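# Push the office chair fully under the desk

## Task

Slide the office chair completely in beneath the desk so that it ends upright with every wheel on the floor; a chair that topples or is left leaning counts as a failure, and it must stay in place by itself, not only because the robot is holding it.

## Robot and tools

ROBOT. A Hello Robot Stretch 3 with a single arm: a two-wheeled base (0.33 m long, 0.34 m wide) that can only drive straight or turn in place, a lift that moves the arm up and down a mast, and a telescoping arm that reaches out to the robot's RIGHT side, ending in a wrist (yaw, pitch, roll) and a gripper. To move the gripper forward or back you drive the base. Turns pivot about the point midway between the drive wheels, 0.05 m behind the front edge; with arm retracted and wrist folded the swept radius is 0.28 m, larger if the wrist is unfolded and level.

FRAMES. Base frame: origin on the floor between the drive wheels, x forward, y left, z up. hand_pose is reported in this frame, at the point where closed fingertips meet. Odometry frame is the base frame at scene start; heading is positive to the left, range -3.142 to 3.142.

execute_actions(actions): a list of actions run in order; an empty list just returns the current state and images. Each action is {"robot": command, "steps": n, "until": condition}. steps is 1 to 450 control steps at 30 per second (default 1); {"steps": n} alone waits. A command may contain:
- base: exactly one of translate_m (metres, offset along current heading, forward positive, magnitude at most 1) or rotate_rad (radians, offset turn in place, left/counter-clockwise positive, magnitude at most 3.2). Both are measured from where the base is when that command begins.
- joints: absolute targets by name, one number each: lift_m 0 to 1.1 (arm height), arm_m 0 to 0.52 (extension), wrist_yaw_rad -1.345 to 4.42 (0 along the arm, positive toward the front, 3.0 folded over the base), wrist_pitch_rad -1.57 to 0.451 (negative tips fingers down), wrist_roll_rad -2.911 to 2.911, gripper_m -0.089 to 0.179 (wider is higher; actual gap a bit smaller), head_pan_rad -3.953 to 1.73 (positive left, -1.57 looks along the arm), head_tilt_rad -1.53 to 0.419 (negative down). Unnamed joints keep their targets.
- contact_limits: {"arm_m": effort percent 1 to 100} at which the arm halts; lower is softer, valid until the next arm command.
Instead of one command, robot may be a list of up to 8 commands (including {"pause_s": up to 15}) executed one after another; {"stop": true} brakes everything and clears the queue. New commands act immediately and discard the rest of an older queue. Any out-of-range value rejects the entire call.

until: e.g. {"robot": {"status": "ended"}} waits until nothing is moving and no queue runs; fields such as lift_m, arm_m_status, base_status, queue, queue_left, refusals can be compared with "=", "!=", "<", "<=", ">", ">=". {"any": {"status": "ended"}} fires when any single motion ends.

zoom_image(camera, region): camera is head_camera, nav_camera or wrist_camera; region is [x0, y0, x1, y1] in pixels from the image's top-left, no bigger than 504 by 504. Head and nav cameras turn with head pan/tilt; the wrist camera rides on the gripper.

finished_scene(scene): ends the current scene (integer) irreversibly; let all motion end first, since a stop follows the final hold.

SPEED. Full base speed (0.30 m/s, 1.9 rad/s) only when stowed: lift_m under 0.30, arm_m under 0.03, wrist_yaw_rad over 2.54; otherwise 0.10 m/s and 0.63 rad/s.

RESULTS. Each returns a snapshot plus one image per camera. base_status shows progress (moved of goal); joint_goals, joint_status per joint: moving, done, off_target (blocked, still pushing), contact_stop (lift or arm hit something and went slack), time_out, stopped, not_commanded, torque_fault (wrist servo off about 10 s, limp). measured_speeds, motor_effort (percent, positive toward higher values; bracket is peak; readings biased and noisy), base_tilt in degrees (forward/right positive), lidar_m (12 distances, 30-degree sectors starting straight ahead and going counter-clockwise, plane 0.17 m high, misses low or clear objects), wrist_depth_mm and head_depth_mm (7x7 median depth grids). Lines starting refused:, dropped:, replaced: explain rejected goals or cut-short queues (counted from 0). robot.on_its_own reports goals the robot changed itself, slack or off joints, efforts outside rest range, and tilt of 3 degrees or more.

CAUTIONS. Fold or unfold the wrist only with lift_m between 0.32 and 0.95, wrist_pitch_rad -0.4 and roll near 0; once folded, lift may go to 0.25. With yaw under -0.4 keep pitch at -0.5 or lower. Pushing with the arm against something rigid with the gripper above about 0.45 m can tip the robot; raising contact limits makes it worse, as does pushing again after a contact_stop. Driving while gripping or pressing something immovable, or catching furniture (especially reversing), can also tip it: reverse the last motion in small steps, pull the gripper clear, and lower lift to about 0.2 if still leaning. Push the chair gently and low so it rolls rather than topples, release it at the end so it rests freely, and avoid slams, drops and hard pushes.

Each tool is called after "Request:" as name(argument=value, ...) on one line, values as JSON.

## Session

Request:
execute_actions(actions=[])

Scene clock: 0.00 s.
robot.base_odometry: x=+0.000 y=+0.000 heading=+0.000 (m, m, rad; robot's odometry frame)
robot.turned_by_wheels: +0.000 (rad since the last result)
robot.turned_by_imu: +0.000 (rad since the last result)
robot.base_tilt: forward=+1.1 right=-0.8 (deg)
robot.lidar_m: 0.94 0.93 1.03 1.26 1.25 1.40 2.06 2.75 1.73 2.51 2.49 1.15
robot.head_depth_mm: 1734 1850 1837 1849 1813 1096 1091 / 1730 1775 1765 1767 1739 1060 1037 / 1663 1669 1685 1684 1662 1008 993 / 1599 1616 1608 1618 1603 1006 945 / 1554 1552 1557 1546 1541 1009 906 / 1499 1488 1489 1488 1489 1006 874 / 1432 1434 1438 1431 1438 998 840
robot.base_status: not_commanded
robot.joint_positions: lift_m=+0.302 arm_m=+0.001 wrist_yaw_rad=+2.971 wrist_pitch_rad=-0.387 wrist_roll_rad=+0.006 gripper_m=+0.037 head_pan_rad=+0.000 head_tilt_rad=-0.016
robot.joint_goals: lift_m=+0.302 arm_m=+0.001 wrist_yaw_rad=+2.971 wrist_pitch_rad=-0.387 wrist_roll_rad=+0.006 gripper_m=+0.037 head_pan_rad=+0.000 head_tilt_rad=-0.016
robot.joint_status: lift_m=not_commanded arm_m=not_commanded wrist_yaw_rad=not_commanded wrist_pitch_rad=not_commanded wrist_roll_rad=not_commanded gripper_m=not_commanded head_pan_rad=not_commanded head_tilt_rad=not_commanded
robot.measured_speeds: translate_m=+0.000 rotate_rad=+0.000 lift_m=+0.000 arm_m=+0.000 wrist_yaw_rad=+0.000 wrist_pitch_rad=+0.000 wrist_roll_rad=+0.000 head_pan_rad=+0.000 head_tilt_rad=+0.000
robot: refusals=0 queue=idle queue_left=0
robot.motor_effort: left_wheel=+0 right_wheel=+0 lift_m=+35 arm_m=-1 wrist_yaw_rad=+0 wrist_pitch_rad=+8 wrist_roll_rad=+0 gripper_m=+0 head_pan_rad=+0 head_tilt_rad=+2 (%)
robot.hand_pose: x=+0.0176 y=+0.0791 z=+0.3216 quat_wxyz=(+0.195, +0.705, +0.076, +0.678) (m; robot's base frame)
robot.wrist_depth_mm: 944 - - - - - 736 / 986 - - - - - 781 / - - - - - - 840 / 816 796 795 803 782 758 775 / 640 641 - 629 649 609 614 / 545 537 - 534 500 516 517 / 460 - - - 445 444 442
pictures: head_camera (sideways: a quarter turn clockwise sets it upright), nav_camera (sideways: a quarter turn counterclockwise sets it upright), wrist_camera
Images, in order (width x height): head_camera 896x504, nav_camera 672x504, wrist_camera 644x364.

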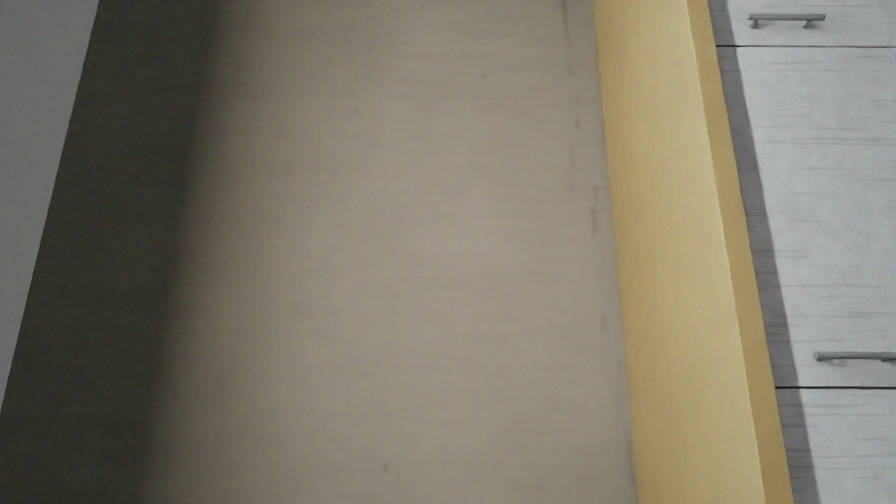

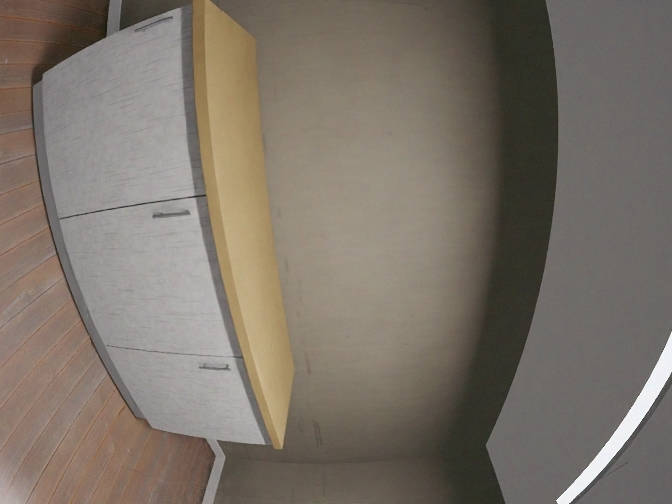

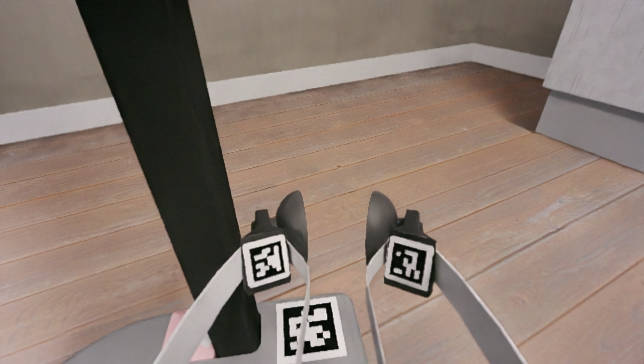

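Request:
execute_actions(actions=[{"robot":[{"joints":{"lift_m":0.29,"wrist_yaw_rad":3.12}},{"base":{"rotate_rad":-2.1},"joints":{"head_tilt_rad":-0.5}}],"steps":300,"until":{"robot":{"status":"ended"}}}])

Scene clock: 6.27 s.
robot.base_odometry: x=+0.000 y=+0.000 heading=-2.100 (m, m, rad; robot's odometry frame)
robot.turned_by_wheels: -2.100 (rad since the last result)
robot.turned_by_imu: -2.065 (rad since the last result)
robot.base_tilt: forward=+1.2 right=-0.8 (deg)
robot.lidar_m: 1.73 2.50 2.49 1.14 0.94 0.93 1.04 1.26 1.25 1.40 2.07 2.75
robot.head_depth_mm: 2871 2948 3272 2887 2049 1570 1287 / 3060 3262 3544 2739 2045 1573 1286 / 3267 3594 3835 1969 2035 1580 1282 / 3144 3458 1532 1734 2015 1578 1283 / 2820 3051 3120 2742 1982 1567 1283 / 2544 2756 2978 2883 2044 1576 1285 / 2345 2510 2698 2739 2031 1563 1281
robot.base_status: done (rotate_rad -2.0999 of -2.1000)
robot.joint_positions: lift_m=+0.290 arm_m=+0.001 wrist_yaw_rad=+3.117 wrist_pitch_rad=-0.387 wrist_roll_rad=+0.006 gripper_m=+0.037 head_pan_rad=+0.000 head_tilt_rad=-0.494
robot.joint_goals: lift_m=+0.290 arm_m=+0.001 wrist_yaw_rad=+3.120 wrist_pitch_rad=-0.387 wrist_roll_rad=+0.006 gripper_m=+0.037 head_pan_rad=+0.000 head_tilt_rad=-0.500
robot.joint_status: lift_m=done arm_m=not_commanded wrist_yaw_rad=done wrist_pitch_rad=not_commanded wrist_roll_rad=not_commanded gripper_m=not_commanded head_pan_rad=not_commanded head_tilt_rad=done
robot.measured_speeds: translate_m=+0.000 rotate_rad=+0.000 lift_m=+0.000 arm_m=+0.000 wrist_yaw_rad=+0.000 wrist_pitch_rad=+0.000 wrist_roll_rad=+0.000 head_pan_rad=+0.000 head_tilt_rad=+0.000
robot: refusals=0 queue=done queue_left=0
robot.motor_effort: left_wheel=+2(11) right_wheel=-2(8) lift_m=+26(33) arm_m=-1(1) wrist_yaw_rad=+3(3) wrist_pitch_rad=+8(8) wrist_roll_rad=+0(0) gripper_m=+0(0) head_pan_rad=+0(1) head_tilt_rad=-2(21) (%)
robot.hand_pose: x=-0.0156 y=+0.0823 z=+0.3100 quat_wxyz=(+0.145, +0.697, +0.127, +0.690) (m; robot's base frame)
robot.wrist_depth_mm: 697 803 - - - - - / 709 847 - - - - - / 796 934 - - - 974 974 / 785 765 777 774 758 733 736 / 638 630 625 610 628 599 601 / 521 514 - 522 491 495 495 / 445 - - - 435 431 422
pictures: head_camera (sideways: a quarter turn clockwise sets it upright), nav_camera (sideways: a quarter turn counterclockwise sets it upright), wrist_camera
Images, in order (width x height): head_camera 896x504, nav_camera 672x504, wrist_camera 644x364.

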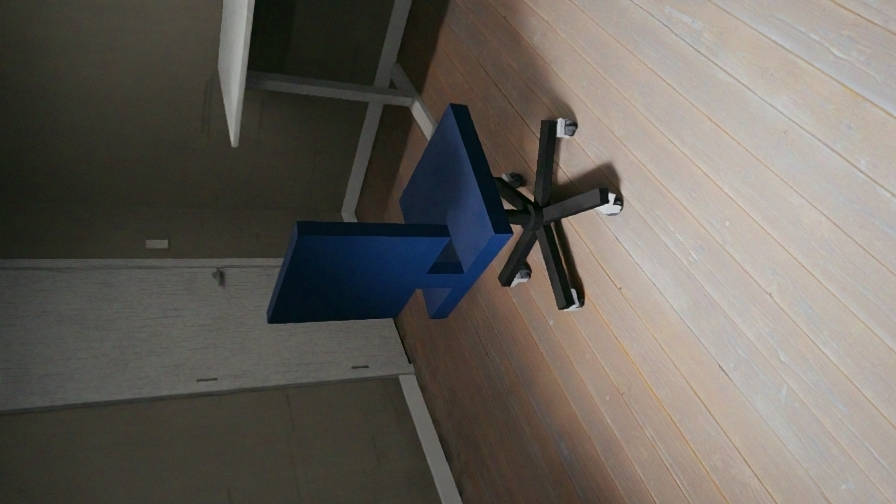

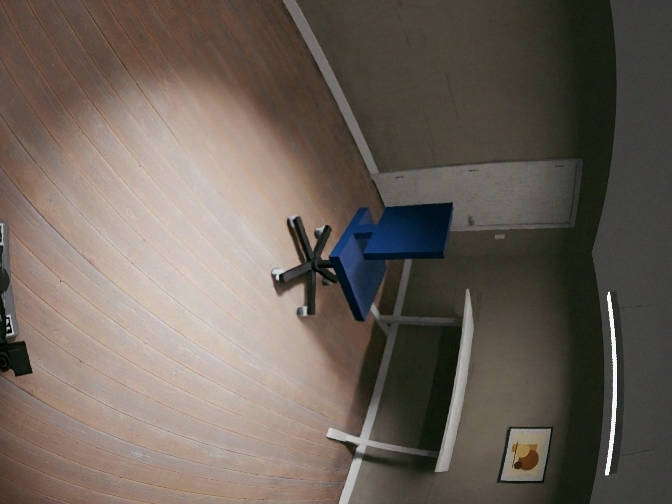

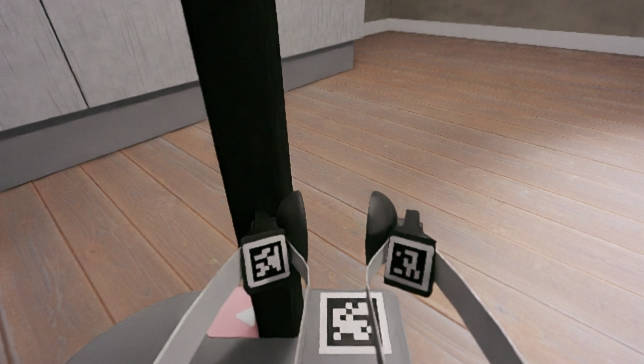

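Request:
execute_actions(actions=[{"robot":[{"base":{"rotate_rad":0.36},"joints":{"head_tilt_rad":-0.9}},{"base":{"translate_m":1}},{"base":{"translate_m":0.67}},{"base":{"rotate_rad":-1.67}}],"steps":450,"until":{"robot":{"status":"ended"}}}])

Scene clock: 22.20 s.
robot.base_odometry: x=-0.281 y=-1.646 heading=+2.873 (m, m, rad; robot's odometry frame)
robot.turned_by_wheels: -1.310 (rad since the last result)
robot.turned_by_imu: -1.282 (rad since the last result)
robot.base_tilt: forward=+1.1 right=-0.9 (deg)
robot.lidar_m: 0.70 1.95 1.50 1.08 1.03 1.06 1.41 1.74 1.77 2.32 2.42 2.61
robot.head_depth_mm: 2947 2634 605 843 1435 1236 1097 / 2871 2634 574 731 1311 1242 1094 / 2676 2634 547 688 948 1242 1094 / 2353 2428 537 649 903 1198 1093 / 2335 2513 519 616 877 1240 1095 / 2195 2437 514 1071 1399 1241 1096 / 2092 2350 2074 1687 1424 1243 1094
robot.base_status: done (rotate_rad -1.6699 of -1.6700)
robot.joint_positions: lift_m=+0.290 arm_m=+0.001 wrist_yaw_rad=+3.118 wrist_pitch_rad=-0.387 wrist_roll_rad=+0.006 gripper_m=+0.037 head_pan_rad=+0.000 head_tilt_rad=-0.890
robot.joint_goals: lift_m=+0.290 arm_m=+0.001 wrist_yaw_rad=+3.120 wrist_pitch_rad=-0.387 wrist_roll_rad=+0.006 gripper_m=+0.037 head_pan_rad=+0.000 head_tilt_rad=-0.900
robot.joint_status: lift_m=done arm_m=not_commanded wrist_yaw_rad=done wrist_pitch_rad=not_commanded wrist_roll_rad=not_commanded gripper_m=not_commanded head_pan_rad=not_commanded head_tilt_rad=done
robot.measured_speeds: translate_m=+0.000 rotate_rad=+0.000 lift_m=+0.000 arm_m=+0.000 wrist_yaw_rad=+0.000 wrist_pitch_rad=+0.000 wrist_roll_rad=+0.000 head_pan_rad=+0.000 head_tilt_rad=+0.000
robot: refusals=0 queue=done queue_left=0
robot.motor_effort: left_wheel=+2(11) right_wheel=-2(10) lift_m=+26(26) arm_m=-1(1) wrist_yaw_rad=+2(3) wrist_pitch_rad=+8(8) wrist_roll_rad=+0(0) gripper_m=+0(0) head_pan_rad=-1(0) head_tilt_rad=-5(24) (%)
robot.hand_pose: x=-0.0158 y=+0.0823 z=+0.3100 quat_wxyz=(+0.145, +0.697, +0.127, +0.690) (m; robot's base frame)
robot.wrist_depth_mm: 762 865 - - - - - / 801 888 - - - - - / 844 919 - - 988 984 971 / 790 790 781 759 735 742 734 / 633 629 615 614 627 608 598 / 522 526 - 526 495 501 498 / 446 - - - 434 424 427
pictures: head_camera (sideways: a quarter turn clockwise sets it upright), nav_camera (sideways: a quarter turn counterclockwise sets it upright), wrist_camera
Images, in order (width x height): head_camera 896x504, nav_camera 672x504, wrist_camera 644x364.

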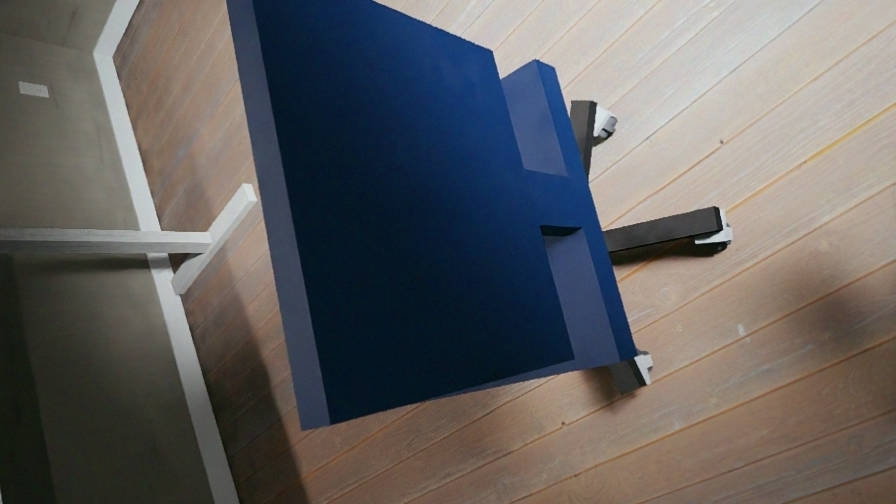

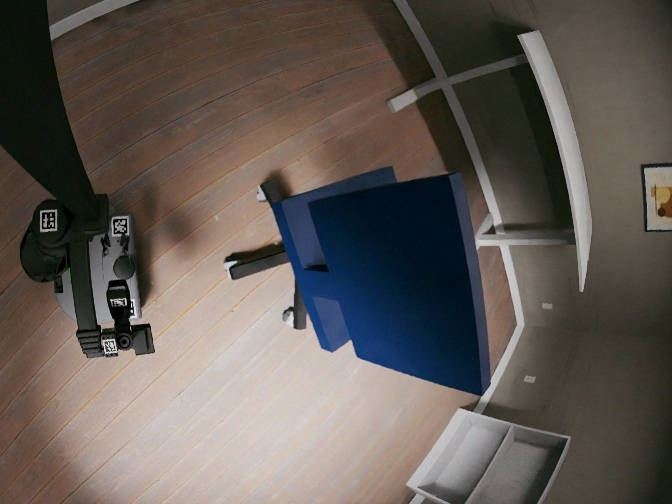

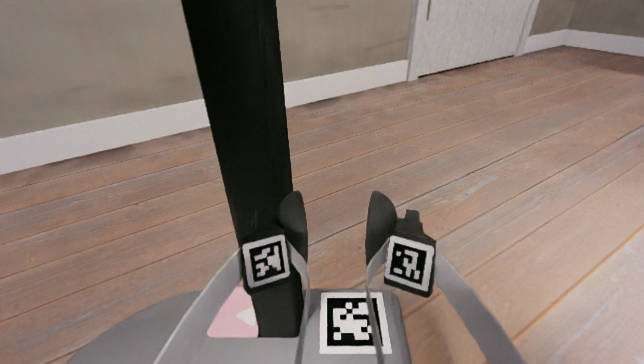

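Request:
execute_actions(actions=[{"robot":[{"base":{"translate_m":0.26},"joints":{"head_tilt_rad":-1.1}},{"joints":{"lift_m":0.31}},{"base":{"translate_m":0.45}}],"steps":450,"until":{"robot":{"status":"ended"}}}])

Scene clock: 35.33 s.
robot.base_odometry: x=-0.966 y=-1.458 heading=+2.873 (m, m, rad; robot's odometry frame)
robot.turned_by_wheels: +0.000 (rad since the last result)
robot.turned_by_imu: -0.040 (rad since the last result)
robot.base_tilt: forward=+1.2 right=-0.8 (deg)
robot.lidar_m: 0.34 1.83 1.41 1.48 1.42 1.44 1.87 2.31 2.34 2.47 2.03 2.06
robot.head_depth_mm: 2250 1910 1655 338 603 1179 1079 / 2243 1902 1651 1455 399 1183 1117 / 2143 1906 1661 921 318 1152 - / 2019 1848 1658 921 308 599 - / 1945 1932 1652 925 303 398 - / 1800 1906 1657 921 828 314 1079 / 1695 1868 1657 1455 1257 286 1068
robot.base_status: off_target (translate_m +0.4499 of +0.4500)
robot.joint_positions: lift_m=+0.310 arm_m=+0.001 wrist_yaw_rad=+3.118 wrist_pitch_rad=-0.388 wrist_roll_rad=+0.006 gripper_m=+0.037 head_pan_rad=+0.000 head_tilt_rad=-1.089
robot.joint_goals: lift_m=+0.310 arm_m=+0.001 wrist_yaw_rad=+3.120 wrist_pitch_rad=-0.388 wrist_roll_rad=+0.006 gripper_m=+0.037 head_pan_rad=+0.000 head_tilt_rad=-1.100
robot.joint_status: lift_m=done arm_m=not_commanded wrist_yaw_rad=done wrist_pitch_rad=not_commanded wrist_roll_rad=not_commanded gripper_m=not_commanded head_pan_rad=not_commanded head_tilt_rad=done
robot.measured_speeds: translate_m=+0.000 rotate_rad=+0.000 lift_m=+0.000 arm_m=+0.000 wrist_yaw_rad=+0.000 wrist_pitch_rad=+0.000 wrist_roll_rad=+0.000 head_pan_rad=+0.000 head_tilt_rad=+0.000
robot: refusals=0 queue=done queue_left=0
robot.on_its_own: right_wheel is at rest, and its effort (+22) is outside its rest range (-18 to +18)
robot.motor_effort: left_wheel=+15(33) right_wheel=+22(38) lift_m=+39(45) arm_m=-1(1) wrist_yaw_rad=+1(3) wrist_pitch_rad=+9(9) wrist_roll_rad=+0(0) gripper_m=+0(0) head_pan_rad=+0(0) head_tilt_rad=-5(19) (%)
robot.hand_pose: x=-0.0159 y=+0.0822 z=+0.3292 quat_wxyz=(+0.145, +0.697, +0.128, +0.690) (m; robot's base frame)
robot.wrist_depth_mm: - - - - - 136 108 / - - - - - - - / - - - - - - 999 / 819 818 826 797 798 784 769 / 650 652 647 636 642 626 618 / 546 547 535 553 512 410 516 / 471 475 - - 456 438 351
pictures: head_camera (sideways: a quarter turn clockwise sets it upright), nav_camera (sideways: a quarter turn counterclockwise sets it upright), wrist_camera
Images, in order (width x height): head_camera 896x504, nav_camera 672x504, wrist_camera 644x364.

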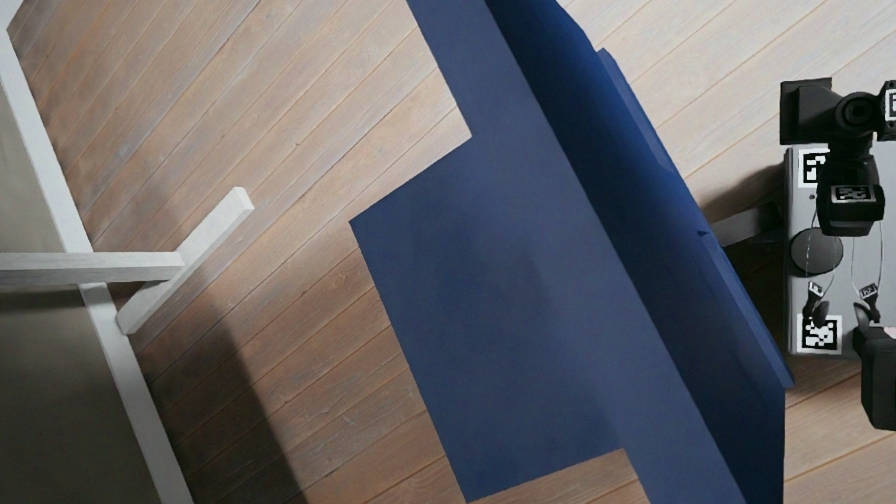

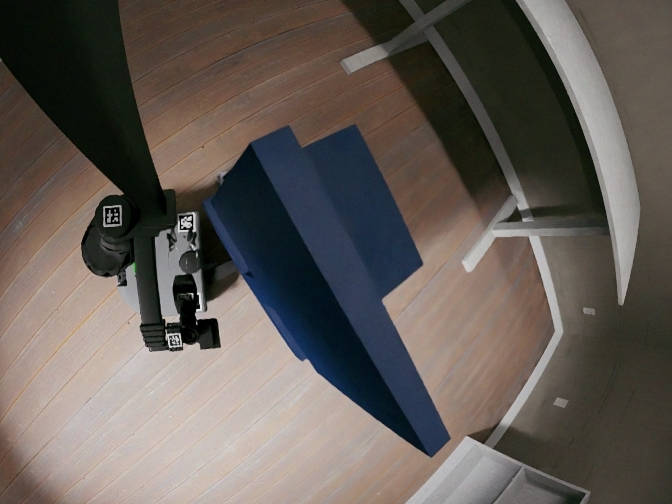

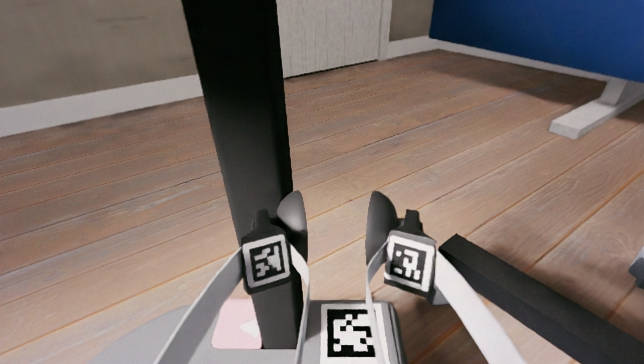

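Request:
execute_actions(actions=[{"robot":[{"base":{"translate_m":-0.03},"joints":{"head_tilt_rad":-1.2}},{"base":{"rotate_rad":0.64}},{"base":{"translate_m":0.35}}],"steps":450,"until":{"robot":{"status":"ended"}}}])

Scene clock: 46.10 s.
robot.base_odometry: x=-1.263 y=-1.593 heading=-2.770 (m, m, rad; robot's odometry frame)
robot.turned_by_wheels: +0.640 (rad since the last result)
robot.turned_by_imu: +0.228 (rad since the last result)
robot.base_tilt: forward=+1.2 right=-0.8 (deg)
robot.lidar_m: 0.35 1.19 1.74 1.47 1.49 1.62 2.52 2.55 2.77 2.01 1.95 1.43
robot.head_depth_mm: 1851 1688 1520 318 606 1171 1086 / 1681 1653 978 318 475 1180 1091 / 1772 1694 962 876 393 1175 - / 1697 1689 1523 874 335 1178 - / 1628 1697 1531 877 303 1173 - / 1559 1690 1527 1335 299 1174 - / 1480 1677 1520 1378 1242 1170 1101
robot.base_status: off_target (translate_m +0.3499 of +0.3500)
robot.joint_positions: lift_m=+0.310 arm_m=+0.001 wrist_yaw_rad=+3.118 wrist_pitch_rad=-0.388 wrist_roll_rad=+0.006 gripper_m=+0.037 head_pan_rad=+0.000 head_tilt_rad=-1.187
robot.joint_goals: lift_m=+0.310 arm_m=+0.001 wrist_yaw_rad=+3.120 wrist_pitch_rad=-0.388 wrist_roll_rad=+0.006 gripper_m=+0.037 head_pan_rad=+0.000 head_tilt_rad=-1.200
robot.joint_status: lift_m=done arm_m=not_commanded wrist_yaw_rad=done wrist_pitch_rad=not_commanded wrist_roll_rad=not_commanded gripper_m=not_commanded head_pan_rad=not_commanded head_tilt_rad=done
robot.measured_speeds: translate_m=+0.000 rotate_rad=+0.000 lift_m=+0.000 arm_m=+0.000 wrist_yaw_rad=+0.000 wrist_pitch_rad=+0.000 wrist_roll_rad=+0.000 head_pan_rad=+0.000 head_tilt_rad=+0.000
robot: refusals=0 queue=done queue_left=0
robot.on_its_own: right_wheel is at rest, and its effort (+26) is outside its rest range (-18 to +18)
robot.motor_effort: left_wheel=+10(18) right_wheel=+26(34) lift_m=+39(40) arm_m=-1(1) wrist_yaw_rad=+3(2) wrist_pitch_rad=+9(9) wrist_roll_rad=+0(0) gripper_m=+0(0) head_pan_rad=-1(0) head_tilt_rad=-6(15) (%)
robot.hand_pose: x=-0.0159 y=+0.0821 z=+0.3292 quat_wxyz=(+0.145, +0.697, +0.128, +0.690) (m; robot's base frame)
robot.wrist_depth_mm: - - - - - - 122 / - - - - - - - / - - - - - - - / 808 821 815 799 780 774 788 / 653 641 647 646 650 633 622 / 545 543 542 551 508 522 518 / 464 476 - - 455 424 351
pictures: head_camera (sideways: a quarter turn clockwise sets it upright), nav_camera (sideways: a quarter turn counterclockwise sets it upright), wrist_camera
Images, in order (width x height): head_camera 896x504, nav_camera 672x504, wrist_camera 644x364.

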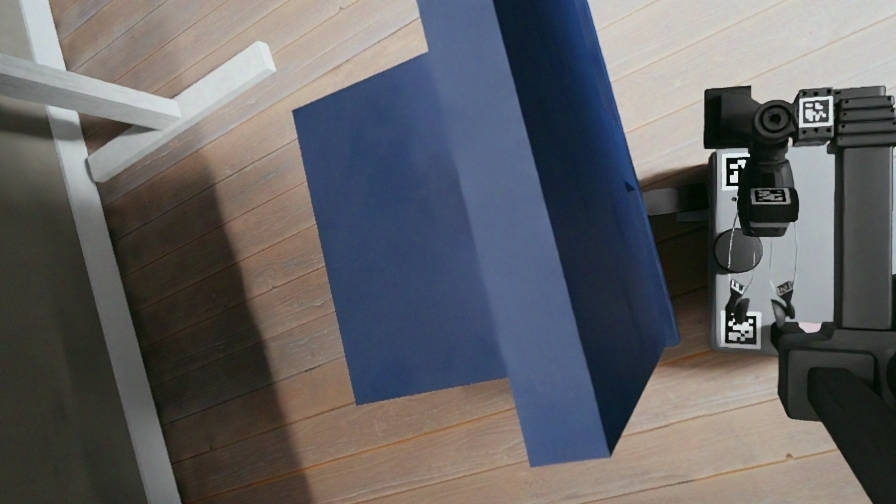

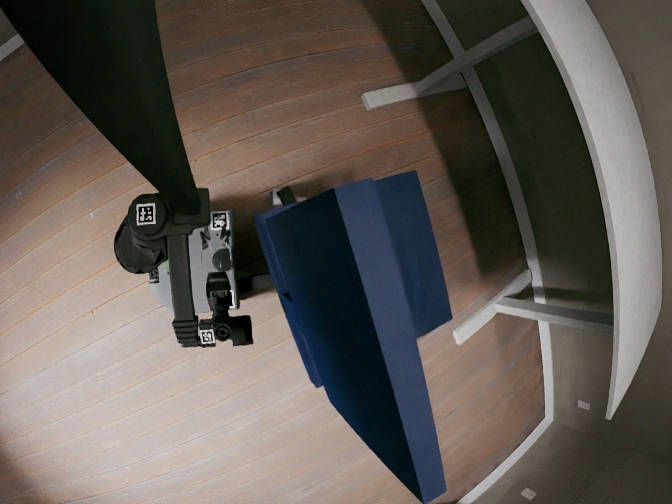

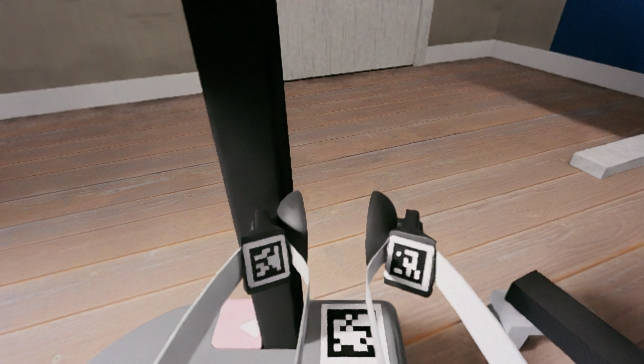

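Request:
execute_actions(actions=[{"robot":[{"base":{"translate_m":-0.22},"joints":{"lift_m":0.29}},{"base":{"rotate_rad":-1.0}},{"base":{"translate_m":0.3}},{"base":{"rotate_rad":1.44}},{"joints":{"lift_m":0.31}},{"base":{"translate_m":0.3}}],"steps":450,"until":{"robot":{"status":"ended"}}},{"steps":100,"until":{"robot":{"status":"ended"}}}])

Scene clock: 64.43 s.
robot.base_odometry: x=-1.507 y=-1.554 heading=-2.330 (m, m, rad; robot's odometry frame)
robot.turned_by_wheels: +0.441 (rad since the last result)
robot.turned_by_imu: +0.439 (rad since the last result)
robot.base_tilt: forward=+1.2 right=-0.9 (deg)
robot.lidar_m: 0.33 1.13 1.69 1.64 1.78 2.57 2.70 2.75 1.88 1.74 1.89 1.18
robot.head_depth_mm: 1384 1648 1535 907 299 1142 1090 / 1411 1630 1525 873 303 744 1086 / 1422 1651 1526 870 346 1173 - / 1432 1659 960 871 406 1173 - / 1446 1666 1485 318 495 1183 - / 1464 1668 1528 323 629 1172 - / 1470 1510 1506 327 1246 1173 1099
robot.base_status: off_target (translate_m +0.2999 of +0.3000)
robot.joint_positions: lift_m=+0.310 arm_m=+0.001 wrist_yaw_rad=+3.118 wrist_pitch_rad=-0.389 wrist_roll_rad=+0.006 gripper_m=+0.037 head_pan_rad=+0.000 head_tilt_rad=-1.190
robot.joint_goals: lift_m=+0.310 arm_m=+0.001 wrist_yaw_rad=+3.120 wrist_pitch_rad=-0.389 wrist_roll_rad=+0.006 gripper_m=+0.037 head_pan_rad=+0.000 head_tilt_rad=-1.200
robot.joint_status: lift_m=done arm_m=not_commanded wrist_yaw_rad=done wrist_pitch_rad=not_commanded wrist_roll_rad=not_commanded gripper_m=not_commanded head_pan_rad=not_commanded head_tilt_rad=done
robot.measured_speeds: translate_m=+0.000 rotate_rad=+0.000 lift_m=+0.000 arm_m=+0.000 wrist_yaw_rad=+0.000 wrist_pitch_rad=+0.000 wrist_roll_rad=+0.000 head_pan_rad=+0.000 head_tilt_rad=+0.000
robot: refusals=0 queue=done queue_left=0
robot.on_its_own: left_wheel is at rest, and its effort (+23) is outside its rest range (-18 to +18)
robot.motor_effort: left_wheel=+23(61) right_wheel=+11(29) lift_m=+41(45) arm_m=-1(1) wrist_yaw_rad=+1(3) wrist_pitch_rad=+9(9) wrist_roll_rad=+0(0) gripper_m=+0(0) head_pan_rad=+0(1) head_tilt_rad=-4(5) (%)
robot.hand_pose: x=-0.0159 y=+0.0821 z=+0.3291 quat_wxyz=(+0.145, +0.697, +0.128, +0.690) (m; robot's base frame)
robot.wrist_depth_mm: - - - - - - - / - - - - - - - / - - - - - - - / 827 828 820 785 787 776 769 / 661 662 645 628 653 627 624 / 540 540 536 548 513 523 432 / 470 476 - - 457 447 437
pictures: head_camera (sideways: a quarter turn clockwise sets it upright), nav_camera (sideways: a quarter turn counterclockwise sets it upright), wrist_camera
Images, in order (width x height): head_camera 896x504, nav_camera 672x504, wrist_camera 644x364.

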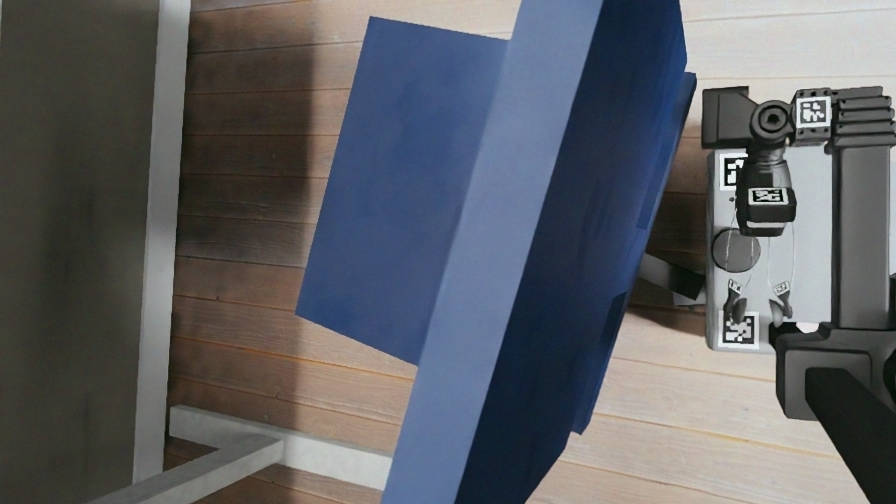

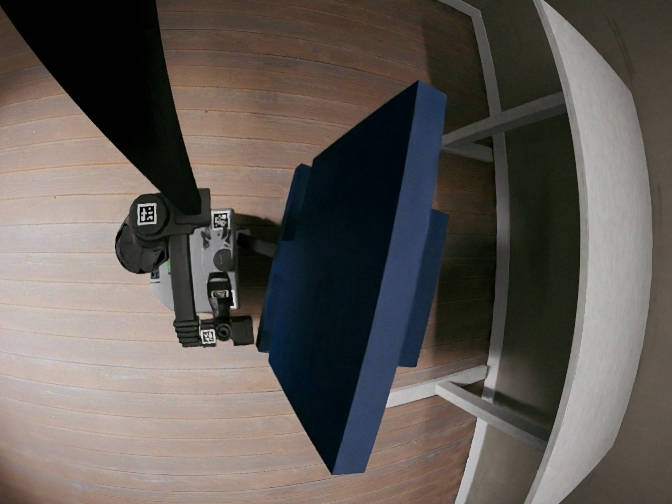

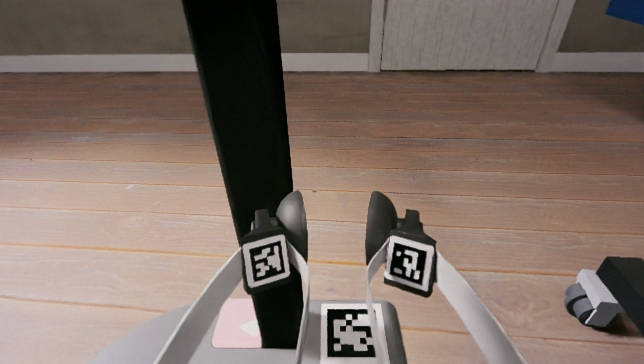

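Request:
execute_actions(actions=[{"robot":{"base":{"translate_m":0.4},"joints":{"head_tilt_rad":-1.0}},"steps":300,"until":{"robot":{"status":"ended"}}}])

Scene clock: 73.37 s.
robot.base_odometry: x=-1.782 y=-1.844 heading=-2.330 (m, m, rad; robot's odometry frame)
robot.turned_by_wheels: +0.000 (rad since the last result)
robot.turned_by_imu: +0.000 (rad since the last result)
robot.base_tilt: forward=+1.1 right=-0.8 (deg)
robot.lidar_m: 1.03 0.78 1.60 1.62 1.75 2.54 3.08 2.78 2.07 1.80 0.90 0.32
robot.head_depth_mm: 696 557 464 401 854 288 462 / 698 557 464 406 857 290 472 / 698 557 464 406 854 291 637 / 698 557 464 406 857 295 1010 / 699 558 464 407 873 350 1096 / 698 558 463 416 317 435 1081 / 699 557 465 415 317 1169 1080
robot.base_status: done (translate_m +0.3999 of +0.4000)
robot.joint_positions: lift_m=+0.310 arm_m=+0.001 wrist_yaw_rad=+3.110 wrist_pitch_rad=-0.389 wrist_roll_rad=+0.006 gripper_m=+0.037 head_pan_rad=+0.000 head_tilt_rad=-1.001
robot.joint_goals: lift_m=+0.310 arm_m=+0.001 wrist_yaw_rad=+3.120 wrist_pitch_rad=-0.389 wrist_roll_rad=+0.006 gripper_m=+0.037 head_pan_rad=+0.000 head_tilt_rad=-1.000
robot.joint_status: lift_m=done arm_m=not_commanded wrist_yaw_rad=done wrist_pitch_rad=not_commanded wrist_roll_rad=not_commanded gripper_m=not_commanded head_pan_rad=not_commanded head_tilt_rad=done
robot.measured_speeds: translate_m=+0.000 rotate_rad=+0.000 lift_m=+0.000 arm_m=+0.000 wrist_yaw_rad=+0.000 wrist_pitch_rad=+0.000 wrist_roll_rad=+0.000 head_pan_rad=+0.000 head_tilt_rad=+0.000
robot: refusals=0 queue=done queue_left=0
robot.on_its_own: right_wheel is at rest, and its effort (+19) is outside its rest range (-18 to +18)
robot.motor_effort: left_wheel=+14(37) right_wheel=+19(22) lift_m=+41(41) arm_m=-1(1) wrist_yaw_rad=+7(8) wrist_pitch_rad=+9(9) wrist_roll_rad=+0(0) gripper_m=+0(0) head_pan_rad=+0(1) head_tilt_rad=+0(12) (%)
robot.hand_pose: x=-0.0140 y=+0.0820 z=+0.3291 quat_wxyz=(+0.148, +0.698, +0.125, +0.690) (m; robot's base frame)
robot.wrist_depth_mm: - - - - - - - / - - - - - - - / - - - - - - - / 850 825 812 800 781 774 767 / 661 652 652 642 658 621 623 / 549 539 543 554 508 524 517 / 469 479 - - 460 452 443
pictures: head_camera (sideways: a quarter turn clockwise sets it upright), nav_camera (sideways: a quarter turn counterclockwise sets it upright), wrist_camera
Images, in order (width x height): head_camera 896x504, nav_camera 672x504, wrist_camera 644x364.

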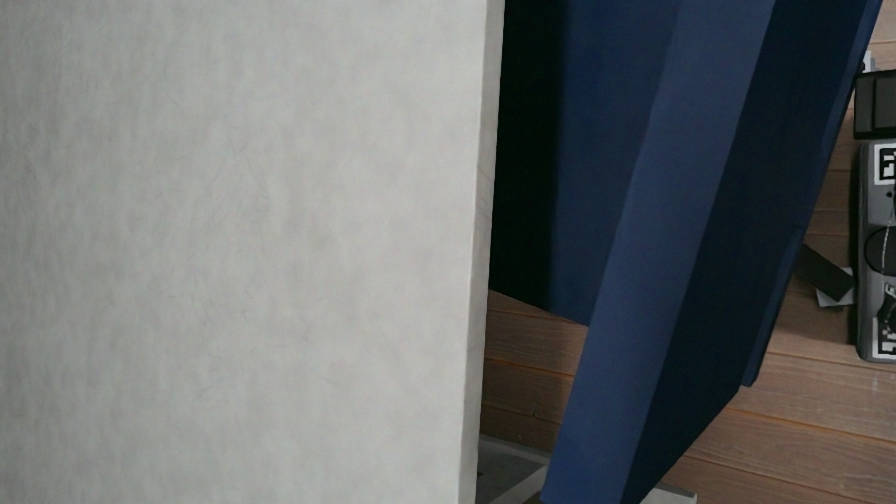

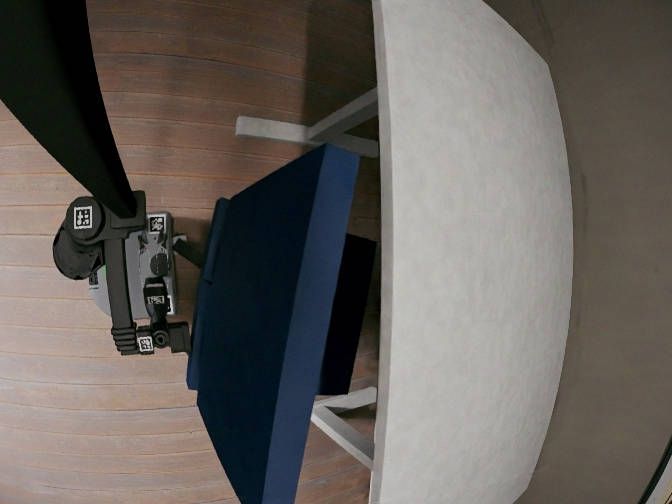

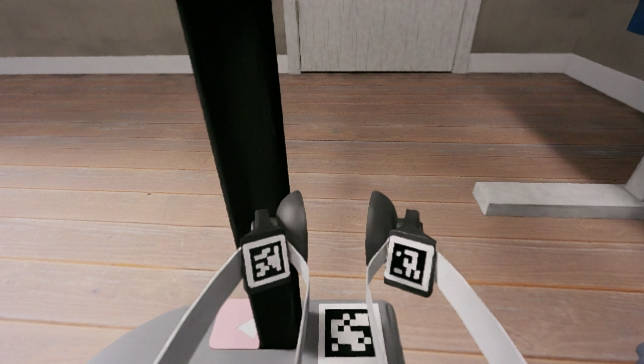

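Gap: left ~0.08, centre ~0.12.

Request:
execute_actions(actions=[{"robot":[{"base":{"translate_m":0.14}},{"base":{"translate_m":-0.06},"joints":{"head_tilt_rad":-1.2}}],"steps":300,"until":{"robot":{"status":"ended"}}}])

Scene clock: 79.80 s.
robot.base_odometry: x=-1.837 y=-1.902 heading=-2.330 (m, m, rad; robot's odometry frame)
robot.turned_by_wheels: +0.000 (rad since the last result)
robot.turned_by_imu: -0.001 (rad since the last result)
robot.base_tilt: forward=+1.2 right=-0.8 (deg)
robot.lidar_m: 0.96 0.72 1.48 1.62 1.74 2.53 3.16 2.79 1.82 1.98 0.85 0.37
robot.head_depth_mm: 484 430 387 350 393 1160 1092 / 486 430 387 351 407 1141 1093 / 485 430 387 318 422 1193 - / 486 431 387 319 438 1183 - / 486 431 387 319 456 1189 - / 487 431 387 356 1256 1177 - / 487 431 387 366 1250 1178 1097
robot.base_status: done (translate_m -0.0600 of -0.0600)
robot.joint_positions: lift_m=+0.310 arm_m=+0.001 wrist_yaw_rad=+3.117 wrist_pitch_rad=-0.389 wrist_roll_rad=+0.006 gripper_m=+0.037 head_pan_rad=+0.000 head_tilt_rad=-1.186
robot.joint_goals: lift_m=+0.310 arm_m=+0.001 wrist_yaw_rad=+3.120 wrist_pitch_rad=-0.389 wrist_roll_rad=+0.006 gripper_m=+0.037 head_pan_rad=+0.000 head_tilt_rad=-1.200
robot.joint_status: lift_m=done arm_m=not_commanded wrist_yaw_rad=done wrist_pitch_rad=not_commanded wrist_roll_rad=not_commanded gripper_m=not_commanded head_pan_rad=not_commanded head_tilt_rad=done
robot.measured_speeds: translate_m=+0.000 rotate_rad=+0.000 lift_m=+0.000 arm_m=+0.000 wrist_yaw_rad=+0.000 wrist_pitch_rad=+0.000 wrist_roll_rad=+0.000 head_pan_rad=+0.000 head_tilt_rad=+0.000
robot: refusals=0 queue=done queue_left=0
robot.motor_effort: left_wheel=+0(45) right_wheel=+0(30) lift_m=+41(41) arm_m=-1(1) wrist_yaw_rad=+3(19) wrist_pitch_rad=+9(9) wrist_roll_rad=+0(0) gripper_m=+0(0) head_pan_rad=+0(0) head_tilt_rad=-6(20) (%)
robot.hand_pose: x=-0.0156 y=+0.0821 z=+0.3291 quat_wxyz=(+0.146, +0.697, +0.128, +0.690) (m; robot's base frame)
robot.wrist_depth_mm: - - - - - - - / - - - - - - - / - - - - - - 974 / 844 820 807 799 787 783 642 / 658 658 641 640 652 623 624 / 547 539 539 551 508 522 522 / 469 482 - - 454 450 449
pictures: head_camera (sideways: a quarter turn clockwise sets it upright), nav_camera (sideways: a quarter turn counterclockwise sets it upright), wrist_camera
Images, in order (width x height): head_camera 896x504, nav_camera 672x504, wrist_camera 644x364.

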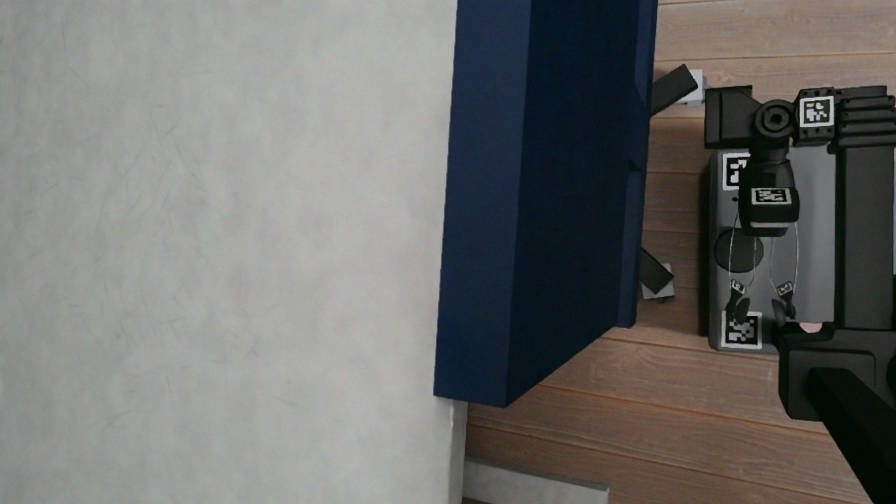

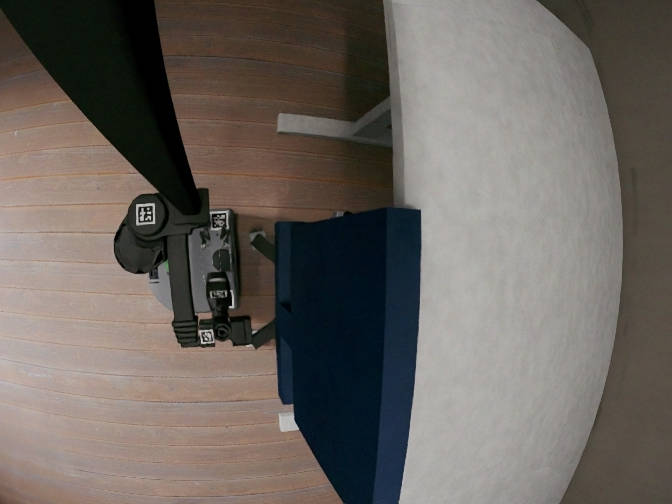

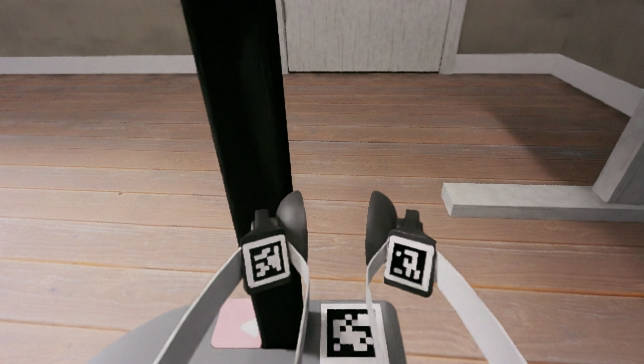

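Request:
finished_scene(scene=2)

The scene is finished: the task was done.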